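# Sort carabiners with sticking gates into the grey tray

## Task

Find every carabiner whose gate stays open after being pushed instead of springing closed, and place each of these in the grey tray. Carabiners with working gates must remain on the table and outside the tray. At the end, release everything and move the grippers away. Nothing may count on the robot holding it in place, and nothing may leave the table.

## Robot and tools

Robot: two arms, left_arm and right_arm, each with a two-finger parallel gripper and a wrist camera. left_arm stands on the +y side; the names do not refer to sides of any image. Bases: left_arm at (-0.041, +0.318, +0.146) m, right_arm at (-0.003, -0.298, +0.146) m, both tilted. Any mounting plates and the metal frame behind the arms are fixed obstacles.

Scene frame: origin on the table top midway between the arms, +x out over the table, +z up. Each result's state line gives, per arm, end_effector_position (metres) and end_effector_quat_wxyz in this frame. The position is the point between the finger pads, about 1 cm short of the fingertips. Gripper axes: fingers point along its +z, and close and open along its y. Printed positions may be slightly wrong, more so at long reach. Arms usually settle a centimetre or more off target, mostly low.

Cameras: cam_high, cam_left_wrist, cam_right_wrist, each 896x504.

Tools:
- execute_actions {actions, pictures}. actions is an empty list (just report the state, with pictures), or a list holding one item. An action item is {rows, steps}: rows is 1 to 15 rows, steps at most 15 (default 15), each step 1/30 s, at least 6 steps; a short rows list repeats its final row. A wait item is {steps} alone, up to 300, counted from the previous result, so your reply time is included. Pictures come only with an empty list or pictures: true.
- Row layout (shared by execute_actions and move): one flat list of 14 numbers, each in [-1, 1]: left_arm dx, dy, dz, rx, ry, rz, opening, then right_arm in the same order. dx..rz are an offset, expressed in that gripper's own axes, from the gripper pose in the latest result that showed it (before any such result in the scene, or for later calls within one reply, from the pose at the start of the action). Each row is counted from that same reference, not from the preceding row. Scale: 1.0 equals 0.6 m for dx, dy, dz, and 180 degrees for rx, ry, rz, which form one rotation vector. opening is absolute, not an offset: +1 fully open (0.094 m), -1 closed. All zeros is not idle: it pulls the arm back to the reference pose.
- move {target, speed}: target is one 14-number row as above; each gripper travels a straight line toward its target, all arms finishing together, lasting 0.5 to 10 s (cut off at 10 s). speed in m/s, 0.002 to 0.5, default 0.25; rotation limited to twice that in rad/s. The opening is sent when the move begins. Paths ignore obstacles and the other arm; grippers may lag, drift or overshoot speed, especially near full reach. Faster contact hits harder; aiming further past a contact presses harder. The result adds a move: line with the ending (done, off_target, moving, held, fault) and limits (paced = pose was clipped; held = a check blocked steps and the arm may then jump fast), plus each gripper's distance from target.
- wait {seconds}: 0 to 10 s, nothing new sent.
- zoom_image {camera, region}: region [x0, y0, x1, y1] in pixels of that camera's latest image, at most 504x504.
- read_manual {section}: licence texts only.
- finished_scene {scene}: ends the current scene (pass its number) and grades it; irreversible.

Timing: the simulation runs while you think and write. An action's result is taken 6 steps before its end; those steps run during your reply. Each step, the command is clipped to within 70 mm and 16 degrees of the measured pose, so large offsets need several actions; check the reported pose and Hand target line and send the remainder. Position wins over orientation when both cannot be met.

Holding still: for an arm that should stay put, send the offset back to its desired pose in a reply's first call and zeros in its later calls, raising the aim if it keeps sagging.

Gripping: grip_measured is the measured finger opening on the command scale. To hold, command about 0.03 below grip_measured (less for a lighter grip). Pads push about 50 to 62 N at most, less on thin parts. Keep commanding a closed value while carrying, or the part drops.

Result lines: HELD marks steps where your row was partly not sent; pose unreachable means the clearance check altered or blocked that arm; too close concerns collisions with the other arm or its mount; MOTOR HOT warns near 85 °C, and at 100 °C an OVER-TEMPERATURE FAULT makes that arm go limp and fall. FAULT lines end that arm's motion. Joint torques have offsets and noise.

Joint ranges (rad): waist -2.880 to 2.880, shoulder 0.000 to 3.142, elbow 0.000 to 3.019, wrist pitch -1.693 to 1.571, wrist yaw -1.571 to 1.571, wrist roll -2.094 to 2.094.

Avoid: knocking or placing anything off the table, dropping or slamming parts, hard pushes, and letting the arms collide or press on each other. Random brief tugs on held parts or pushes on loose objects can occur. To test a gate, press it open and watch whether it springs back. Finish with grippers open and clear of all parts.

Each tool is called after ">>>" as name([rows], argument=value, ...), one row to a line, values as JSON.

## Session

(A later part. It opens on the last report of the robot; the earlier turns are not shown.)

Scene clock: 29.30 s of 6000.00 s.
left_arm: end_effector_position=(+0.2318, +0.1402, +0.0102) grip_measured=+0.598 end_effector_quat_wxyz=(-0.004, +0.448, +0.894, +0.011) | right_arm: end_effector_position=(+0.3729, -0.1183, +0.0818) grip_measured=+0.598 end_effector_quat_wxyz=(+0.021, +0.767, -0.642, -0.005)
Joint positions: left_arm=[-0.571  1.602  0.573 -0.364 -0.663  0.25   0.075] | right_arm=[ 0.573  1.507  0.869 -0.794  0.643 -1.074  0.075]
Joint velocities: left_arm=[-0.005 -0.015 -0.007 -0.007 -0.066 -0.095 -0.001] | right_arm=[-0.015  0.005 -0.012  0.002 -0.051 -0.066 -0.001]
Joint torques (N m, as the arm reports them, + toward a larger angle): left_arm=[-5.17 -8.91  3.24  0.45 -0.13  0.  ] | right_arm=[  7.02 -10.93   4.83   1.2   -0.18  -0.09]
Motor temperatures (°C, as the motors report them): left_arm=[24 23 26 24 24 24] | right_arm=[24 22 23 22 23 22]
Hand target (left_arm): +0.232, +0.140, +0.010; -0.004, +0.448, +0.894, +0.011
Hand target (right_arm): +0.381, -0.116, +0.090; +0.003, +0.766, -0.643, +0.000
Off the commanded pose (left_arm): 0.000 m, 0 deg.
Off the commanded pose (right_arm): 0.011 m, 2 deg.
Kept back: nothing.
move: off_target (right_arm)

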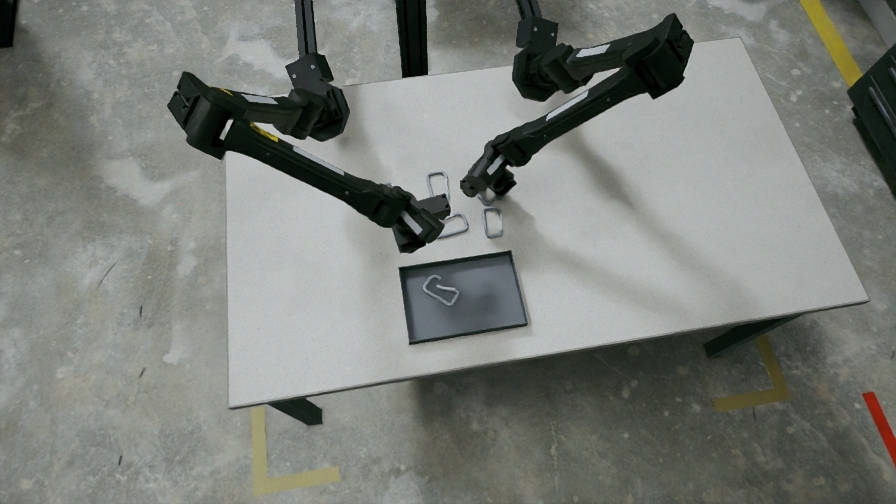

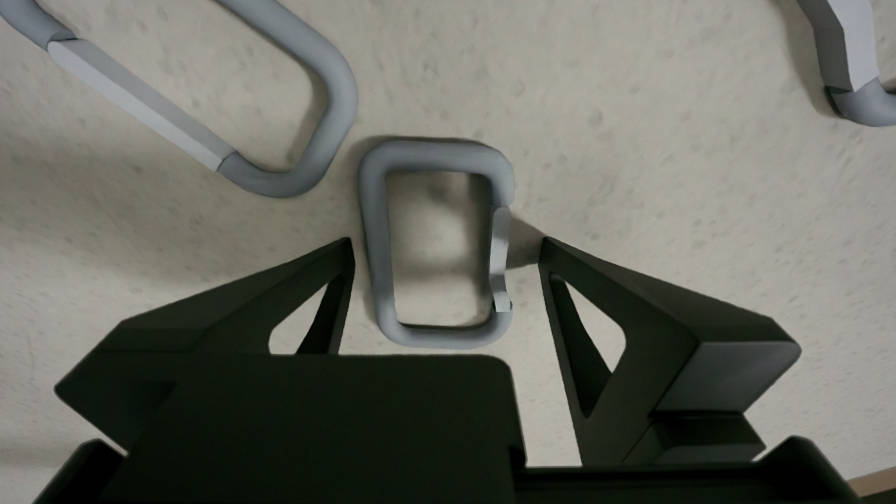

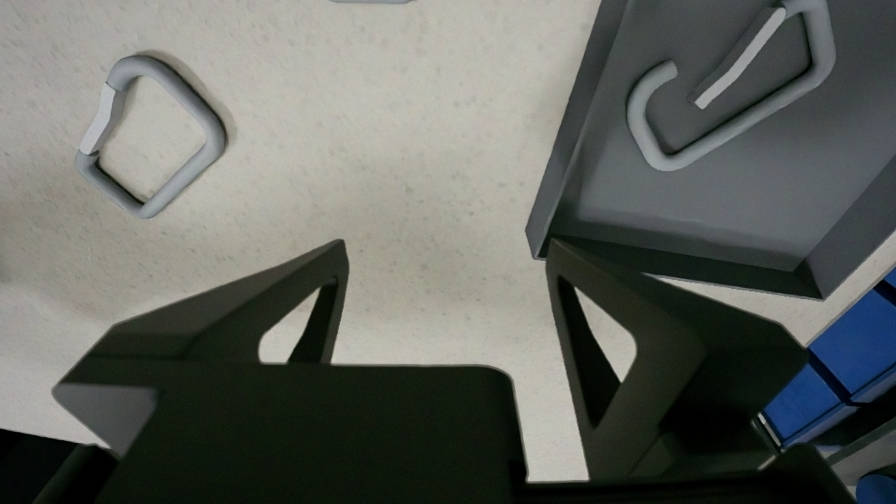

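>>> move(target=[0,0,-0.08,0,0,0,0.6, 0,0,0,0,0,0,0.6], speed=0.25)

>>> move(target=[0.177,0.195,-0.075,0,0,-0.295,0.6, -0.217,0.05,0.045,0,-0.012,0,0.6], speed=0.4)

Scene clock: 30.57 s of 6000.00 s.
left_arm: end_effector_position=(+0.2213, +0.1462, +0.0538) grip_measured=+0.598 end_effector_quat_wxyz=(-0.012, +0.455, +0.890, +0.012) | right_arm: end_effector_position=(+0.3729, -0.1183, +0.0818) grip_measured=+0.598 end_effector_quat_wxyz=(+0.021, +0.767, -0.641, -0.005)
Joint positions: left_arm=[-0.664  1.484  0.573 -0.574 -0.673  0.138  0.075] | right_arm=[ 0.573  1.507  0.869 -0.794  0.643 -1.075  0.075]
Joint velocities: left_arm=[ 0.015 -0.005 -0.012 -0.007 -0.051 -0.066  0.001] | right_arm=[-0.005 -0.015  0.002 -0.012 -0.022  0.037  0.   ]
Joint torques (N m, as the arm reports them, + toward a larger angle): left_arm=[-5.12 -8.63  7.15  0.04 -0.3  -0.09] | right_arm=[ 6.29 -9.66  4.72  0.37 -0.31  0.03]
Motor temperatures (°C, as the motors report them): left_arm=[24 23 26 24 24 24] | right_arm=[24 22 23 22 23 22]
Hand target (left_arm): +0.231, +0.139, +0.058; -0.005, +0.448, +0.894, +0.011
Hand target (right_arm): +0.373, -0.118, +0.082; +0.021, +0.767, -0.642, -0.005
Off the commanded pose (left_arm): 0.013 m, 1 deg.
Off the commanded pose (right_arm): 0.000 m, 0 deg.
Kept back: nothing.
move: off_target (left_arm)

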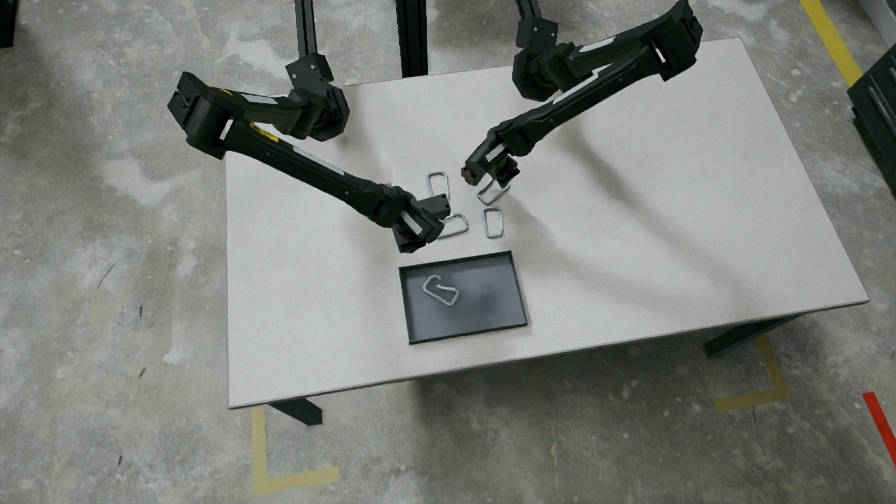

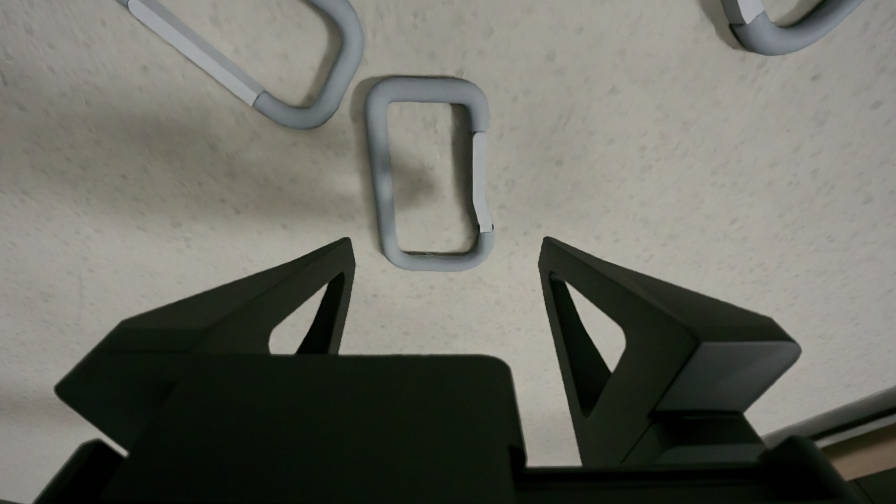

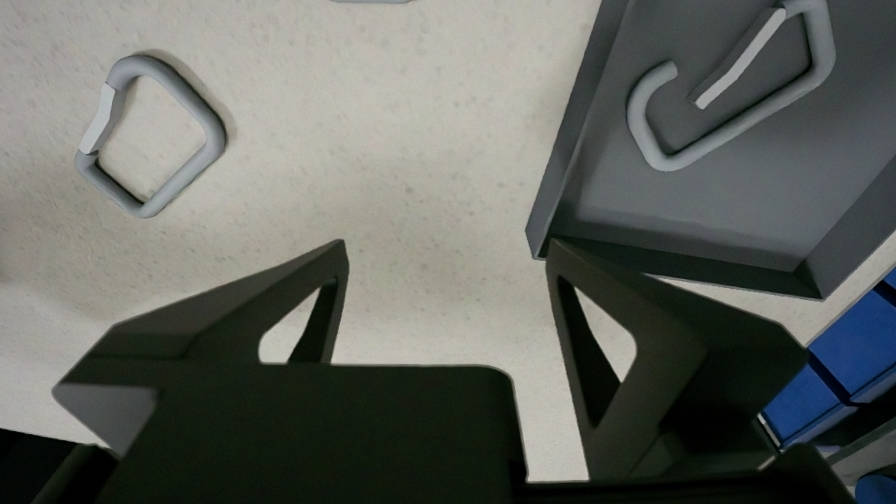

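Scene clock: 32.23 s of 6000.00 s.
left_arm: end_effector_position=(+0.2584, +0.2964, +0.1055) grip_measured=+0.598 end_effector_quat_wxyz=(+0.003, +0.013, +1.000, +0.013) | right_arm: end_effector_position=(+0.3076, -0.0180, +0.0454) grip_measured=+0.598 end_effector_quat_wxyz=(+0.034, +0.777, -0.628, -0.016)
Joint positions: left_arm=[-0.317  0.887  0.485 -0.808 -0.598 -0.347  0.075] | right_arm=[ 0.744  1.806  0.935 -0.723  0.634 -0.875  0.075]
Joint velocities: left_arm=[-0.005  0.005 -0.002 -0.002  0.007 -0.125  0.001] | right_arm=[-0.005 -0.015 -0.012 -0.002 -0.037 -0.007 -0.   ]
Joint torques (N m, as the arm reports them, + toward a larger angle): left_arm=[-1.09 -5.57  6.31  0.09 -0.03 -0.05] | right_arm=[  9.42 -10.22   6.55   1.1   -0.42   0.12]
Motor temperatures (°C, as the motors report them): left_arm=[24 23 26 24 24 24] | right_arm=[24 22 23 22 23 22]
Hand target (left_arm): +0.255, +0.298, +0.104; -0.004, +0.009, +1.000, +0.015
Hand target (right_arm): +0.322, +0.002, +0.055; +0.009, +0.767, -0.641, -0.018
Off the commanded pose (left_arm): 0.005 m, 1 deg.
Off the commanded pose (right_arm): 0.026 m, 3 deg.
Kept back: nothing.
move: off_target (right_arm)

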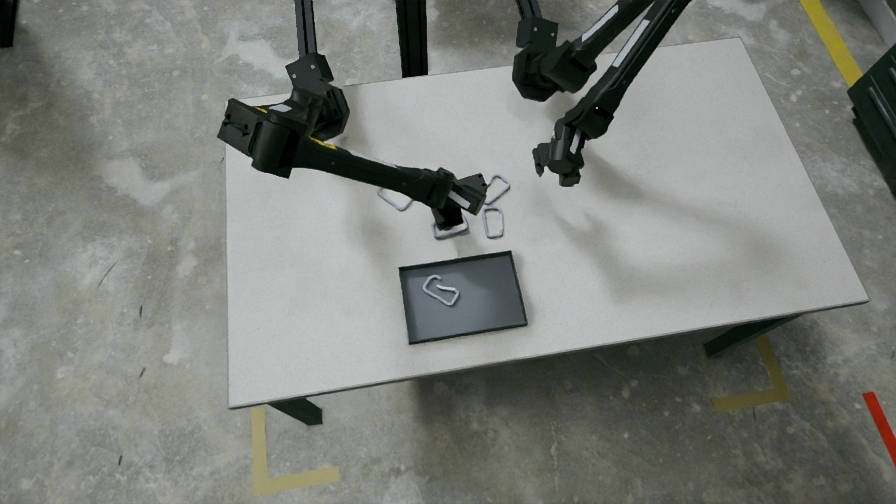

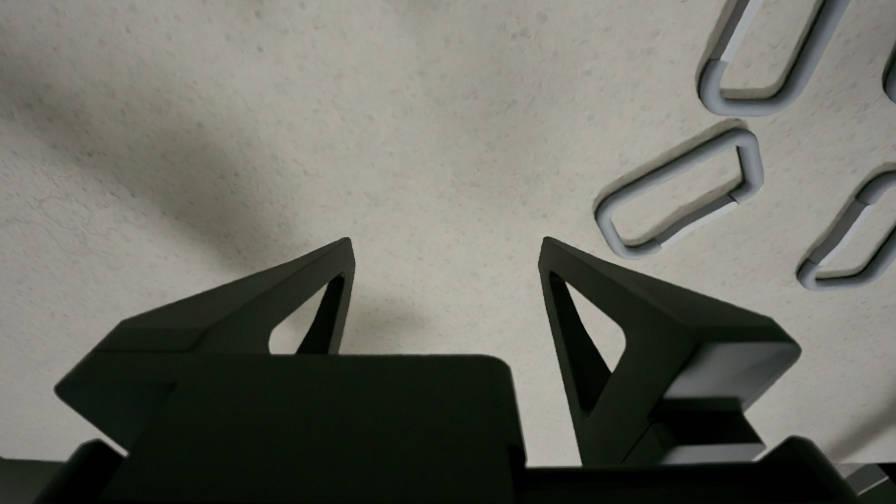

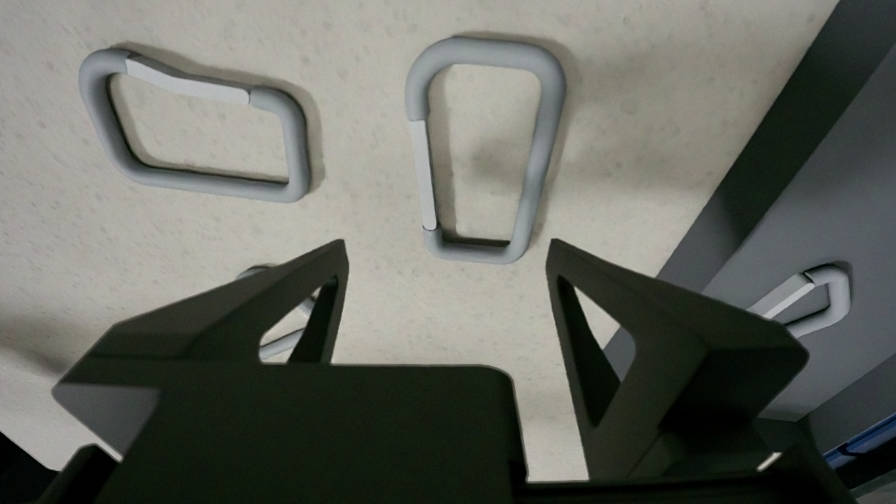

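>>> move(target=[0,0,0,0,0,0,0.6, -0.028,-0.046,0.048,0.025,0,0,0.6], speed=0.1)

Scene clock: 33.27 s of 6000.00 s.
left_arm: end_effector_position=(+0.2584, +0.2964, +0.1055) grip_measured=+0.598 end_effector_quat_wxyz=(+0.003, +0.012, +1.000, +0.013) | right_arm: end_effector_position=(+0.3119, -0.0074, +0.0143) grip_measured=+0.598 end_effector_quat_wxyz=(+0.019, +0.783, -0.621, +0.006)
Joint positions: left_arm=[-0.317  0.887  0.485 -0.808 -0.598 -0.349  0.075] | right_arm=[ 0.72   1.882  0.935 -0.59   0.678 -0.946  0.075]
Joint velocities: left_arm=[-0.005 -0.005  0.002  0.007  0.007 -0.022  0.001] | right_arm=[-0.015  0.005 -0.002  0.007  0.022  0.051 -0.   ]
Joint torques (N m, as the arm reports them, + toward a larger angle): left_arm=[-1.59 -5.49  6.74  0.49 -0.19  0.03] | right_arm=[  7.66 -11.11   5.77   1.25  -0.16  -0.09]
Motor temperatures (°C, as the motors report them): left_arm=[24 23 26 24 24 24] | right_arm=[24 22 23 22 23 22]
Hand target (left_arm): +0.258, +0.296, +0.105; +0.003, +0.013, +1.000, +0.013
Hand target (right_arm): +0.329, +0.002, +0.015; +0.004, +0.778, -0.629, +0.009
Off the commanded pose (left_arm): 0.000 m, 0 deg.
Off the commanded pose (right_arm): 0.020 m, 2 deg.
Kept back: nothing.
move: off_target (right_arm)

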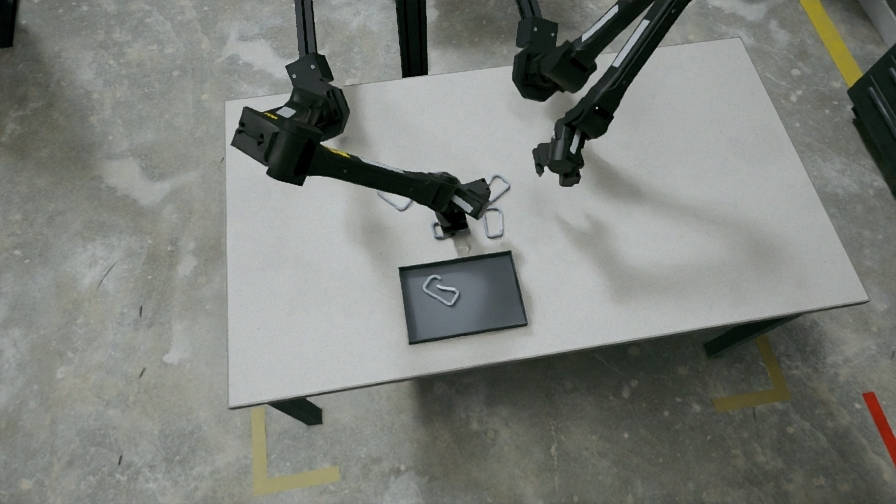

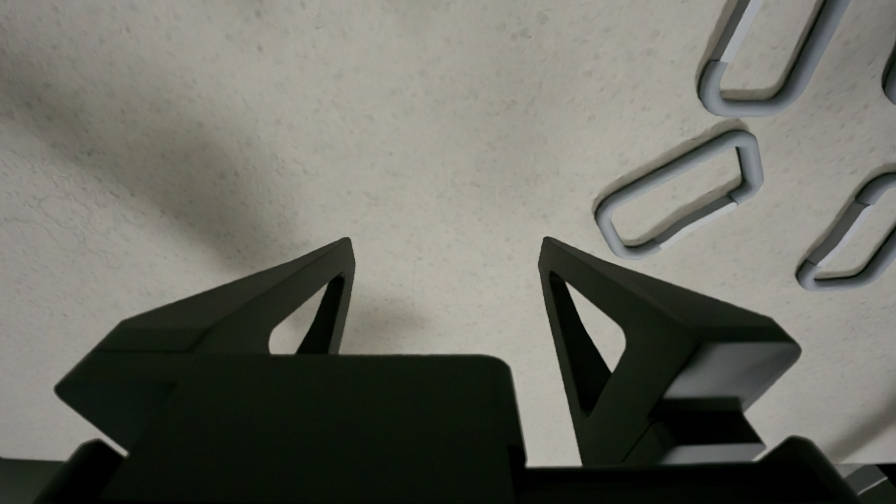

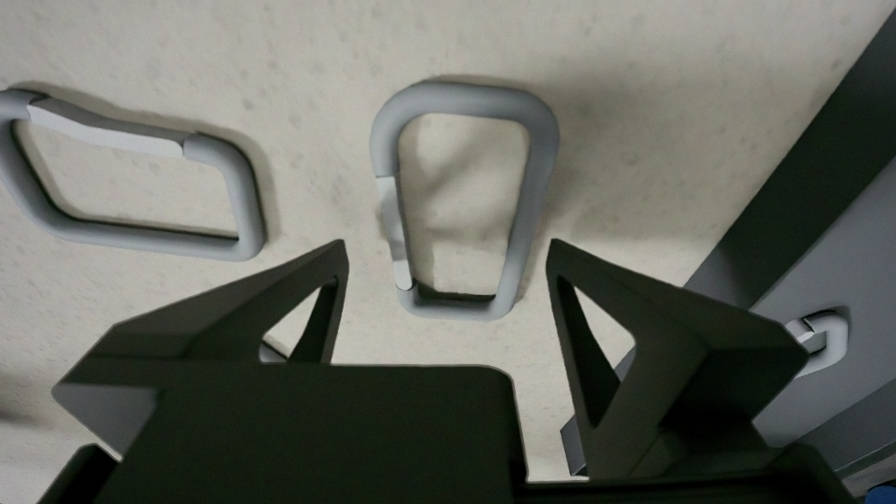

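>>> move(target=[0,0,0,0,0,0,0.6, -0.008,-0.032,0.016,0,0,0,0.6], speed=0.05)

Scene clock: 34.33 s of 6000.00 s.
left_arm: end_effector_position=(+0.2584, +0.2964, +0.1055) grip_measured=+0.598 end_effector_quat_wxyz=(+0.003, +0.012, +1.000, +0.013) | right_arm: end_effector_position=(+0.3157, -0.0072, +0.0058) grip_measured=+0.598 end_effector_quat_wxyz=(+0.026, +0.786, -0.618, +0.006)
Joint positions: left_arm=[-0.317  0.887  0.485 -0.808 -0.598 -0.349  0.075] | right_arm=[ 0.703  1.903  0.952 -0.59   0.678 -0.965  0.075]
Joint velocities: left_arm=[ 0.005 -0.015  0.007 -0.017 -0.022  0.037  0.   ] | right_arm=[ 0.005 -0.005 -0.007 -0.012  0.11  -0.022  0.   ]
Joint torques (N m, as the arm reports them, + toward a larger angle): left_arm=[-1.55 -5.48  6.75  0.49 -0.19  0.  ] | right_arm=[  8.07 -10.68   5.8    0.51  -0.37  -0.07]
Motor temperatures (°C, as the motors report them): left_arm=[24 23 26 24 24 24] | right_arm=[24 22 23 22 23 22]
Hand target (left_arm): +0.258, +0.296, +0.105; +0.003, +0.012, +1.000, +0.013
Hand target (right_arm): +0.329, +0.001, +0.005; +0.019, +0.783, -0.621, +0.006
Off the commanded pose (left_arm): 0.000 m, 0 deg.
Off the commanded pose (right_arm): 0.016 m, 1 deg.
Kept back: nothing.
move: off_target (right_arm)

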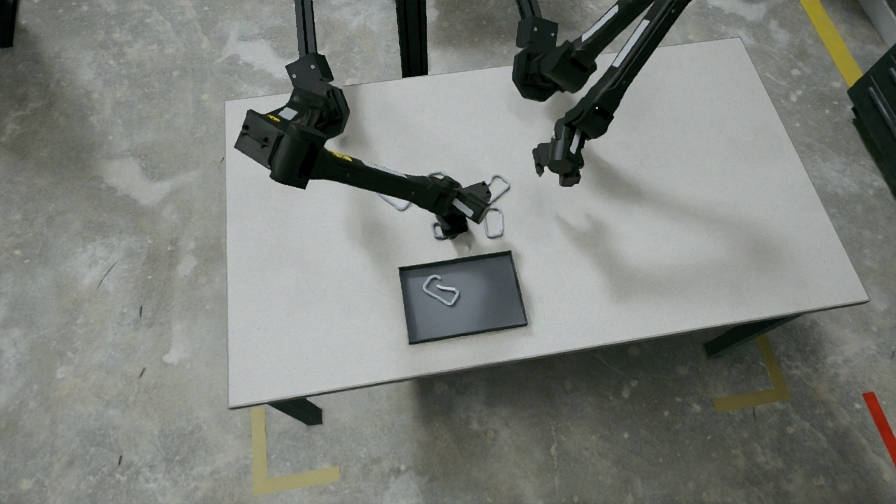

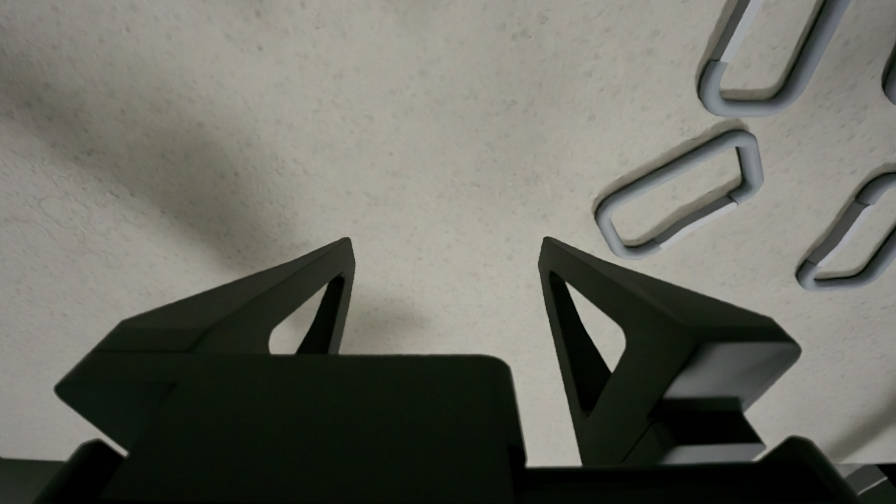

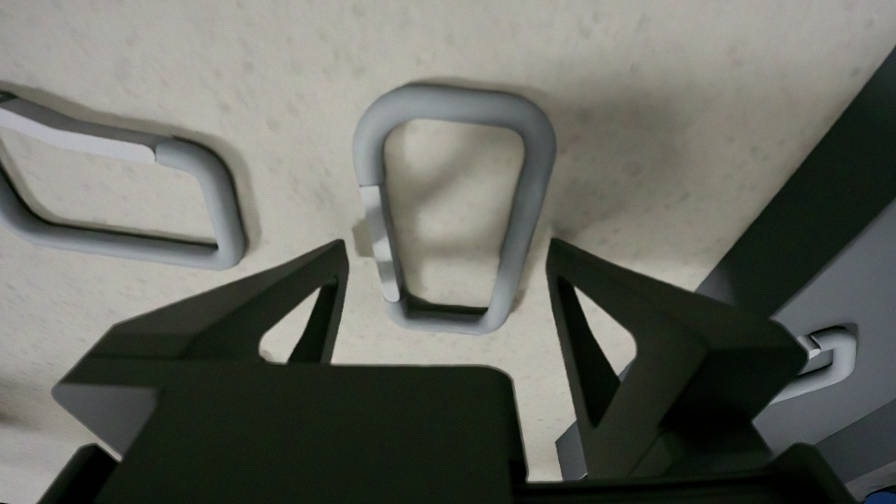

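>>> move(target=[0,0,0,0,0,0,0.6, -0.008,-0.022,0,0,0,0,-0.2], speed=0.05)

>>> move(target=[0,0,0,0,0,0,0.6, -0.008,-0.022,-0.002,0,0,0,0.6], speed=0.05)

Scene clock: 35.27 s of 6000.00 s.
left_arm: end_effector_position=(+0.2584, +0.2964, +0.1055) grip_measured=+0.598 end_effector_quat_wxyz=(+0.003, +0.012, +1.000, +0.013) | right_arm: end_effector_position=(+0.3167, -0.0062, +0.0058) grip_measured=-0.189 end_effector_quat_wxyz=(+0.026, +0.786, -0.618, +0.006)
Joint positions: left_arm=[-0.317  0.887  0.485 -0.808 -0.598 -0.349  0.075] | right_arm=[ 0.703  1.905  0.956 -0.592  0.678 -0.966  0.038]
Joint velocities: left_arm=[-0.005 -0.005 -0.002  0.012 -0.037 -0.037 -0.001] | right_arm=[-0.015 -0.005  0.007  0.007 -0.007  0.007 -0.   ]
Joint torques (N m, as the arm reports them, + toward a larger angle): left_arm=[-1.55 -5.49  6.74  0.51 -0.19  0.  ] | right_arm=[  8.02 -10.3    5.97  -0.36  -0.31  -0.02]
Motor temperatures (°C, as the motors report them): left_arm=[24 23 26 24 24 24] | right_arm=[24 22 23 22 23 22]
Hand target (left_arm): +0.258, +0.296, +0.105; +0.003, +0.012, +1.000, +0.013
Hand target (right_arm): +0.327, +0.000, +0.005; +0.026, +0.786, -0.618, +0.006
Off the commanded pose (left_arm): 0.000 m, 0 deg.
Off the commanded pose (right_arm): 0.013 m, 0 deg.
Kept back: nothing.
move: off_target (right_arm)

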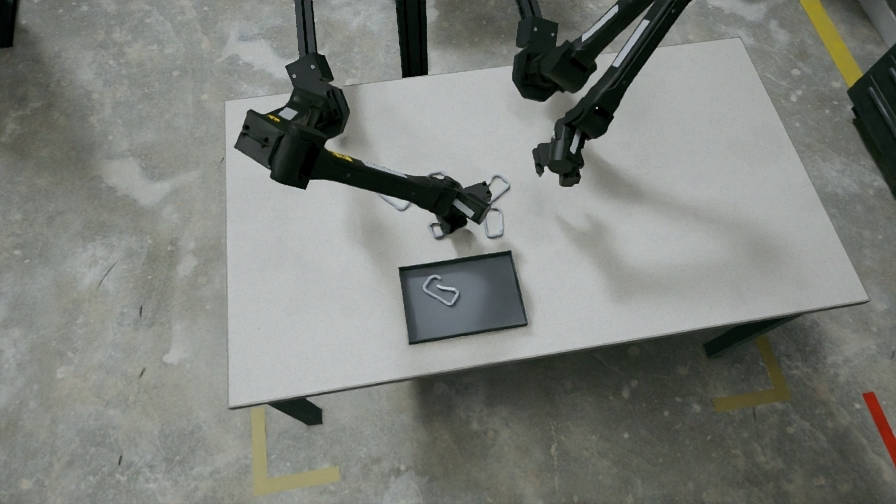

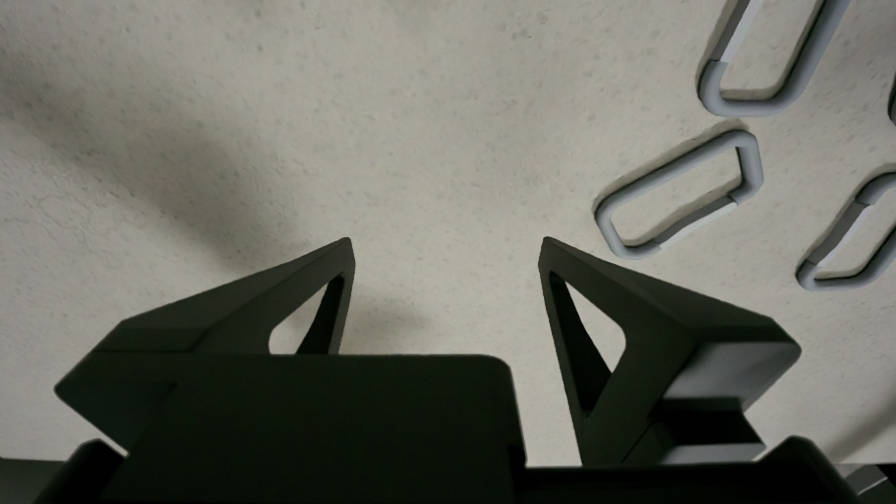

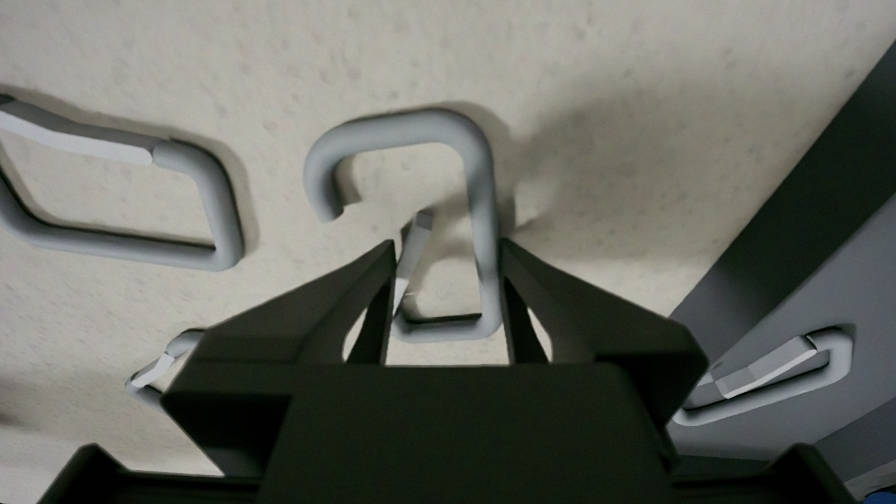

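Scene clock: 36.10 s of 6000.00 s.
left_arm: end_effector_position=(+0.2584, +0.2964, +0.1055) grip_measured=+0.598 end_effector_quat_wxyz=(+0.003, +0.012, +1.000, +0.013) | right_arm: end_effector_position=(+0.3187, -0.0051, +0.0067) grip_measured=+0.598 end_effector_quat_wxyz=(+0.025, +0.786, -0.618, +0.006)
Joint positions: left_arm=[-0.317  0.887  0.485 -0.808 -0.598 -0.349  0.075] | right_arm=[ 0.703  1.905  0.962 -0.596  0.678 -0.966  0.075]
Joint velocities: left_arm=[ 0.005 -0.015 -0.017 -0.017 -0.022 -0.007 -0.001] | right_arm=[-0.005  0.015 -0.002 -0.002 -0.007 -0.037  0.001]
Joint torques (N m, as the arm reports them, + toward a larger angle): left_arm=[-1.52 -5.48  6.75  0.5  -0.2   0.  ] | right_arm=[  8.29 -10.5    5.81  -0.38  -0.32  -0.03]
Motor temperatures (°C, as the motors report them): left_arm=[24 23 26 24 24 24] | right_arm=[24 22 23 22 23 22]
Hand target (left_arm): +0.258, +0.296, +0.105; +0.003, +0.012, +1.000, +0.013
Hand target (right_arm): +0.328, +0.001, +0.006; +0.025, +0.786, -0.618, +0.006
Off the commanded pose (left_arm): 0.000 m, 0 deg.
Off the commanded pose (right_arm): 0.012 m, 0 deg.
Kept back: nothing.
move: off_target (right_arm)

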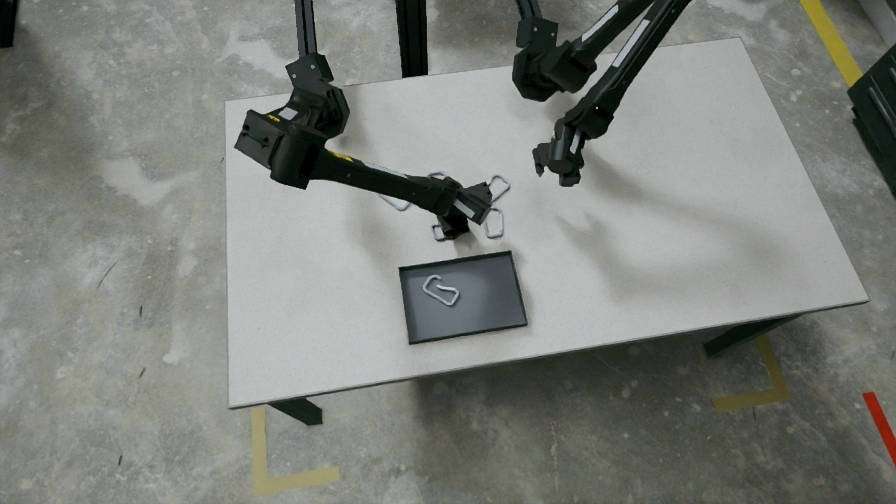

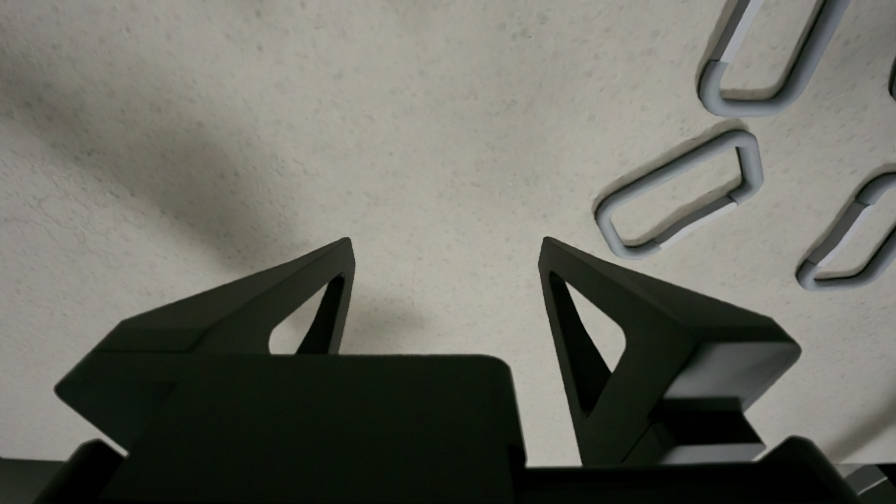

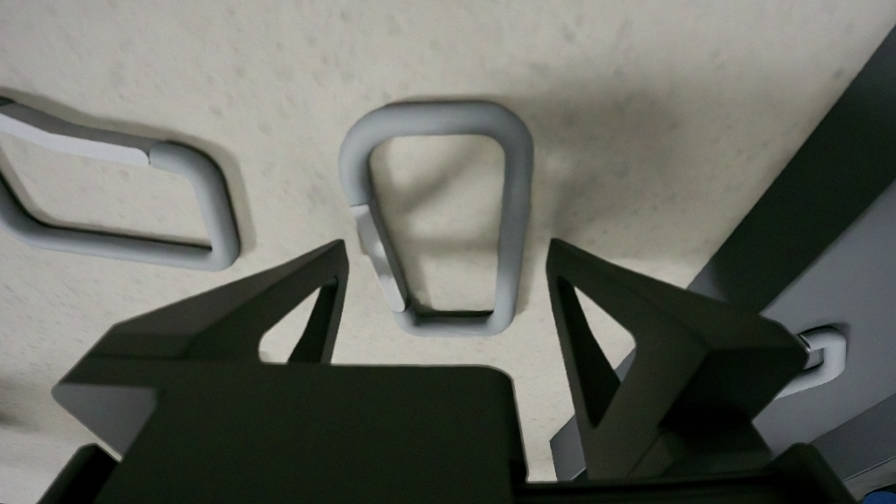

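>>> move(target=[0,0,0,0,0,0,0.6, 0,0,-0.11,0,0,0,0.8], speed=0.25)

>>> move(target=[0.066,-0.52,0.078,0.008,0,0,0.6, 0.44,0.16,-0.13,0,0,0,0.8], speed=0.35)

Scene clock: 37.23 s of 6000.00 s.
left_arm: end_effector_position=(+0.2584, +0.2964, +0.1055) grip_measured=+0.598 end_effector_quat_wxyz=(+0.003, +0.012, +1.000, +0.013) | right_arm: end_effector_position=(+0.3064, -0.0125, +0.0602) grip_measured=+0.797 end_effector_quat_wxyz=(+0.038, +0.794, -0.607, +0.006)
Joint positions: left_arm=[-0.317  0.887  0.485 -0.808 -0.598 -0.349  0.075] | right_arm=[ 0.789  1.813  0.962 -0.79   0.678 -0.863  0.084]
Joint velocities: left_arm=[-0.005 -0.005 -0.007 -0.002  0.022  0.007  0.001] | right_arm=[-0.005 -0.005 -0.012 -0.002 -0.007 -0.095  0.001]
Joint torques (N m, as the arm reports them, + toward a larger angle): left_arm=[-1.56 -5.52  6.75  0.49 -0.2   0.  ] | right_arm=[  8.   -11.63   6.74  -0.46  -0.25   0.13]
Motor temperatures (°C, as the motors report them): left_arm=[24 23 26 24 24 24] | right_arm=[24 22 23 22 23 22]
Hand target (left_arm): +0.258, +0.296, +0.105; +0.003, +0.012, +1.000, +0.013
Hand target (right_arm): +0.320, -0.003, +0.072; +0.025, +0.786, -0.618, +0.006
Off the commanded pose (left_arm): 0.000 m, 0 deg.
Off the commanded pose (right_arm): 0.021 m, 2 deg.
Kept back: nothing.
move: off_target (right_arm)

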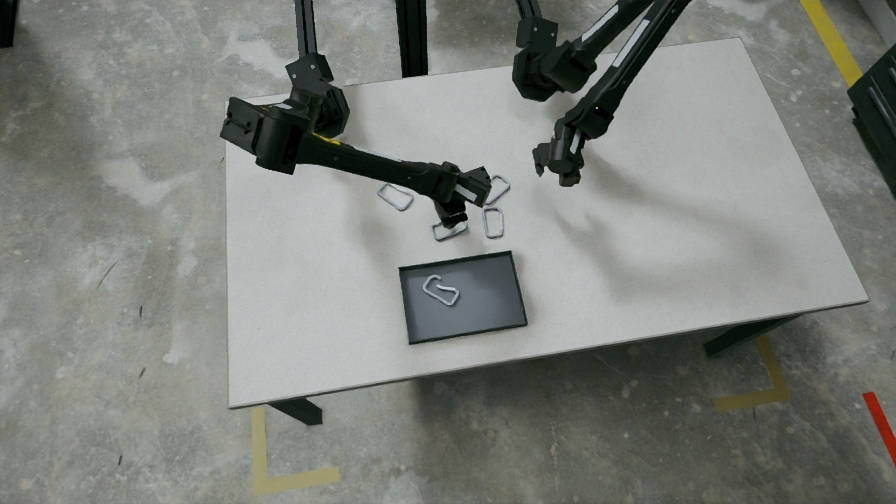

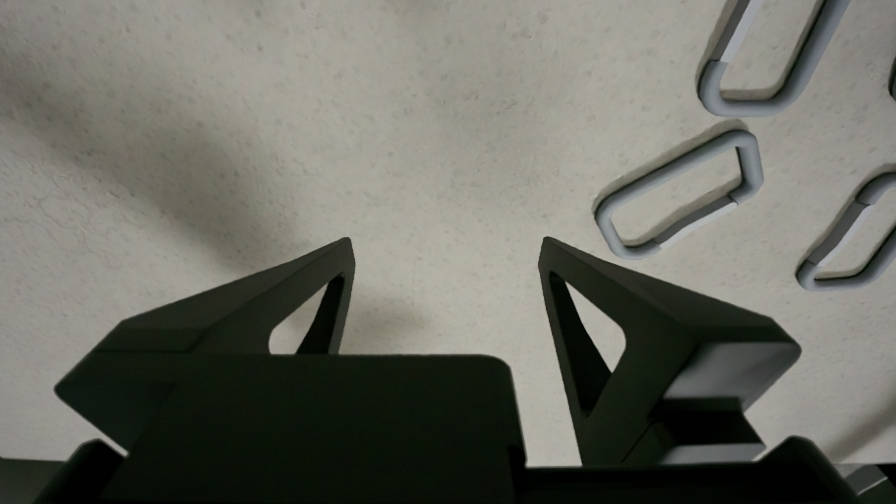

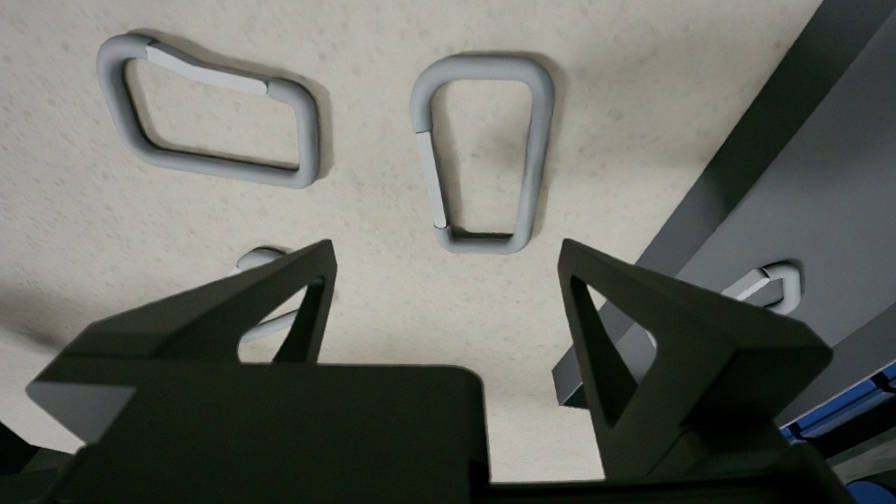

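Scene clock: 38.80 s of 6000.00 s.
left_arm: end_effector_position=(+0.2002, -0.0031, +0.0426) grip_measured=+0.598 end_effector_quat_wxyz=(-0.006, +0.023, +1.000, +0.011) | right_arm: end_effector_position=(+0.2884, -0.2816, +0.1589) grip_measured=+0.797 end_effector_quat_wxyz=(+0.024, +0.784, -0.621, +0.009)
Joint positions: left_arm=[-0.881  1.903  0.889 -0.633 -0.667 -1.031  0.075] | right_arm=[ 0.505  0.832  0.57  -1.116  0.662 -1.214  0.084]
Joint velocities: left_arm=[-0.005 -0.005 -0.002 -0.017  0.066  0.022 -0.001] | right_arm=[-0.015 -0.015 -0.012 -0.002 -0.007 -0.007  0.   ]
Joint torques (N m, as the arm reports them, + toward a larger angle): left_arm=[ -7.42 -12.32   7.45   0.23  -0.38  -0.03] | right_arm=[ 0.96 -1.76  5.48 -0.35 -0.44 -0.08]
Motor temperatures (°C, as the motors report them): left_arm=[24 23 26 24 24 24] | right_arm=[24 22 23 22 23 22]
Hand target (left_arm): +0.210, -0.011, +0.049; +0.000, +0.012, +1.000, +0.003
Hand target (right_arm): +0.281, -0.284, +0.155; +0.038, +0.793, -0.607, +0.003
Off the commanded pose (left_arm): 0.017 m, 2 deg.
Off the commanded pose (right_arm): 0.006 m, 3 deg.
Kept back: nothing.
move: off_target (left_arm, right_arm)

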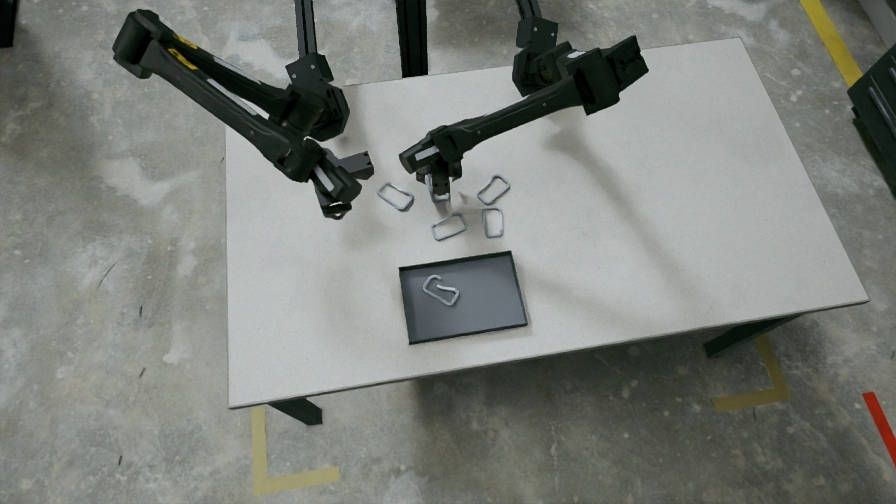

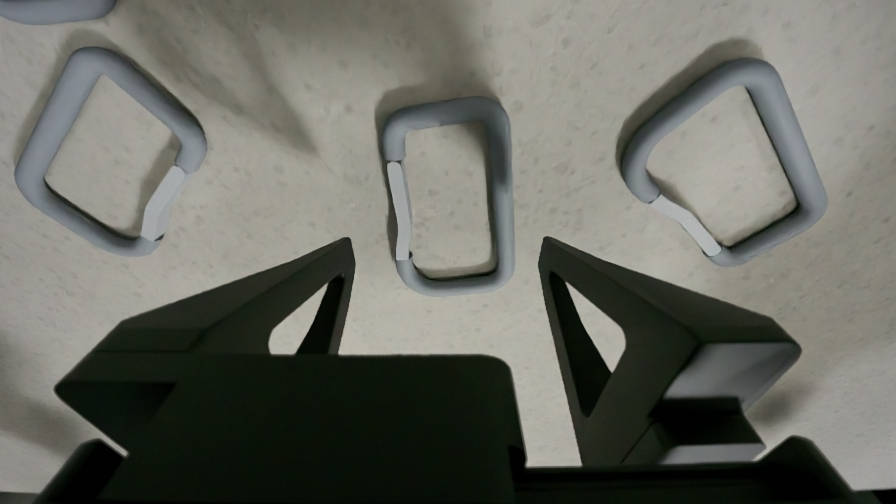

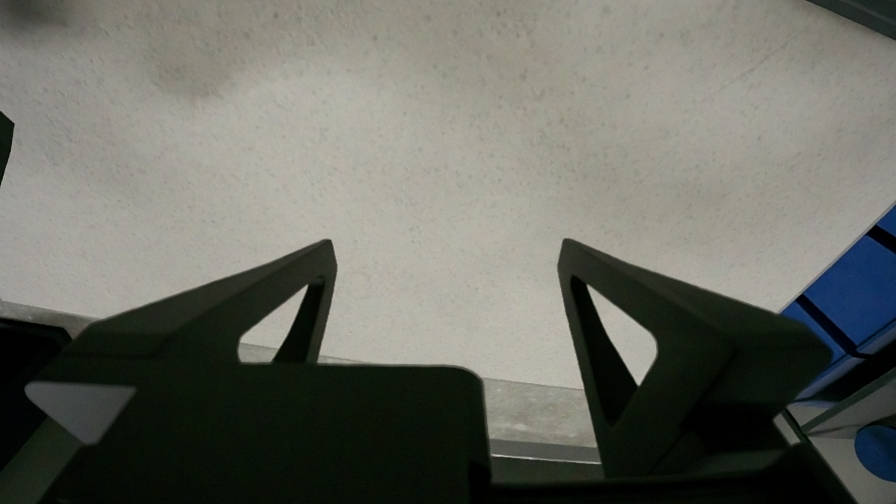

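>>> move(target=[-0.018,-0.012,0.054,0,0,-0.02,0.6, 0,0,0,0,0,0,0.8], speed=0.1)

Scene clock: 39.83 s of 6000.00 s.
left_arm: end_effector_position=(+0.2008, -0.0027, +0.0117) grip_measured=+0.598 end_effector_quat_wxyz=(-0.011, -0.001, +1.000, +0.016) | right_arm: end_effector_position=(+0.2884, -0.2816, +0.1589) grip_measured=+0.797 end_effector_quat_wxyz=(+0.024, +0.784, -0.620, +0.009)
Joint positions: left_arm=[-0.832  1.963  0.889 -0.551 -0.667 -1.027  0.075] | right_arm=[ 0.505  0.832  0.57  -1.116  0.662 -1.217  0.084]
Joint velocities: left_arm=[-0.015  0.005 -0.012  0.007 -0.066  0.022 -0.   ] | right_arm=[-0.024 -0.005 -0.002  0.012 -0.037 -0.037  0.   ]
Joint torques (N m, as the arm reports them, + toward a larger angle): left_arm=[ -6.92 -11.21   6.54   0.84  -0.35   0.02] | right_arm=[ 1.44 -2.78  5.92  0.4  -0.28  0.04]
Motor temperatures (°C, as the motors report them): left_arm=[24 23 26 24 24 24] | right_arm=[24 22 23 22 23 22]
Hand target (left_arm): +0.211, -0.010, +0.010; -0.006, -0.008, +1.000, +0.010
Hand target (right_arm): +0.288, -0.282, +0.159; +0.024, +0.784, -0.621, +0.009
Off the commanded pose (left_arm): 0.012 m, 1 deg.
Off the commanded pose (right_arm): 0.000 m, 0 deg.
Kept back: nothing.
move: off_target (left_arm)

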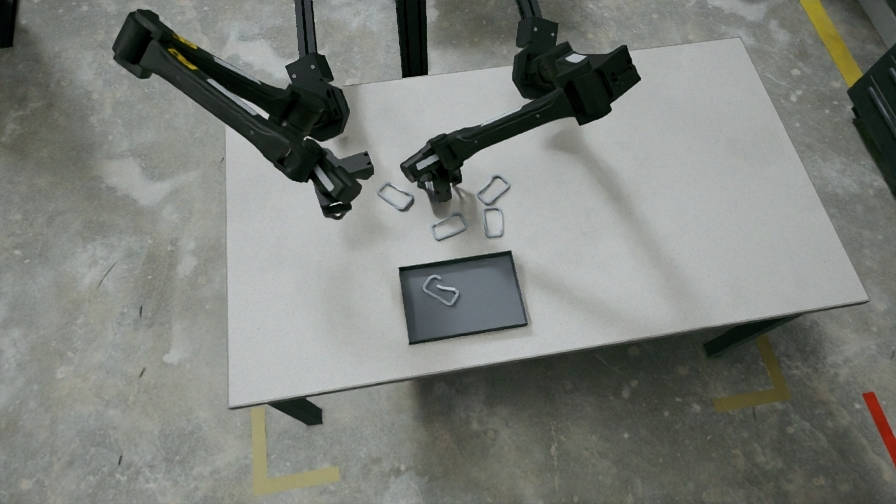

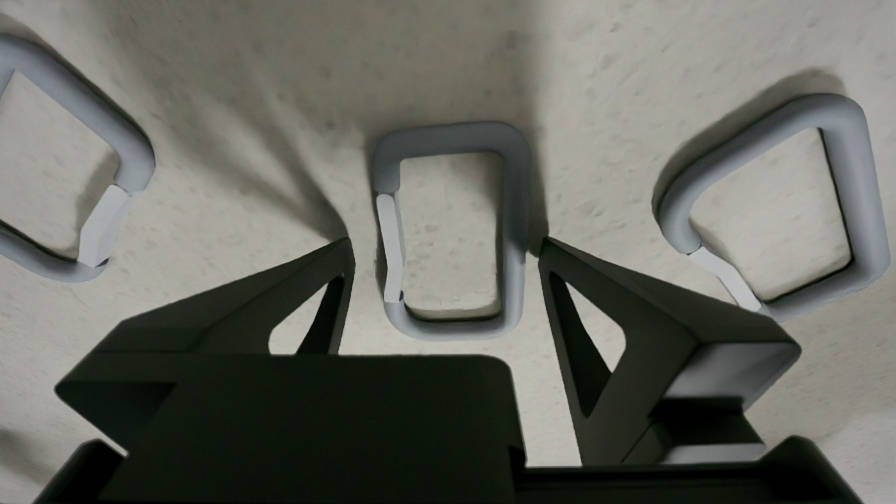

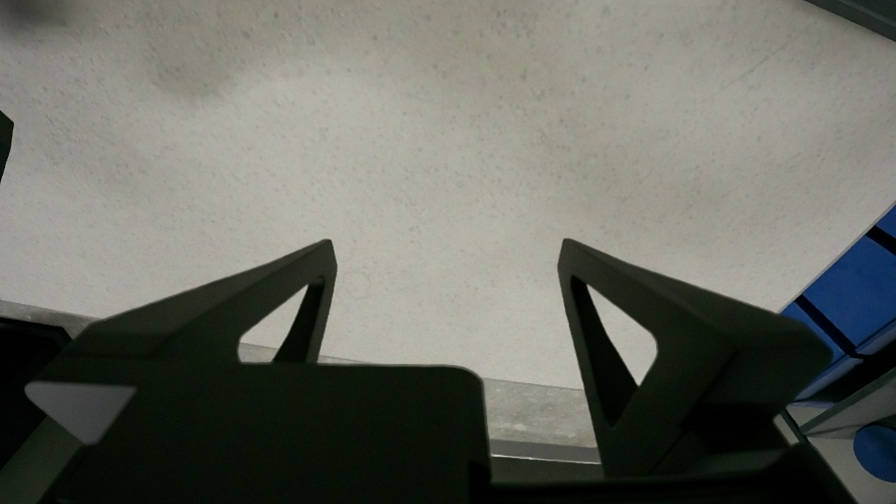

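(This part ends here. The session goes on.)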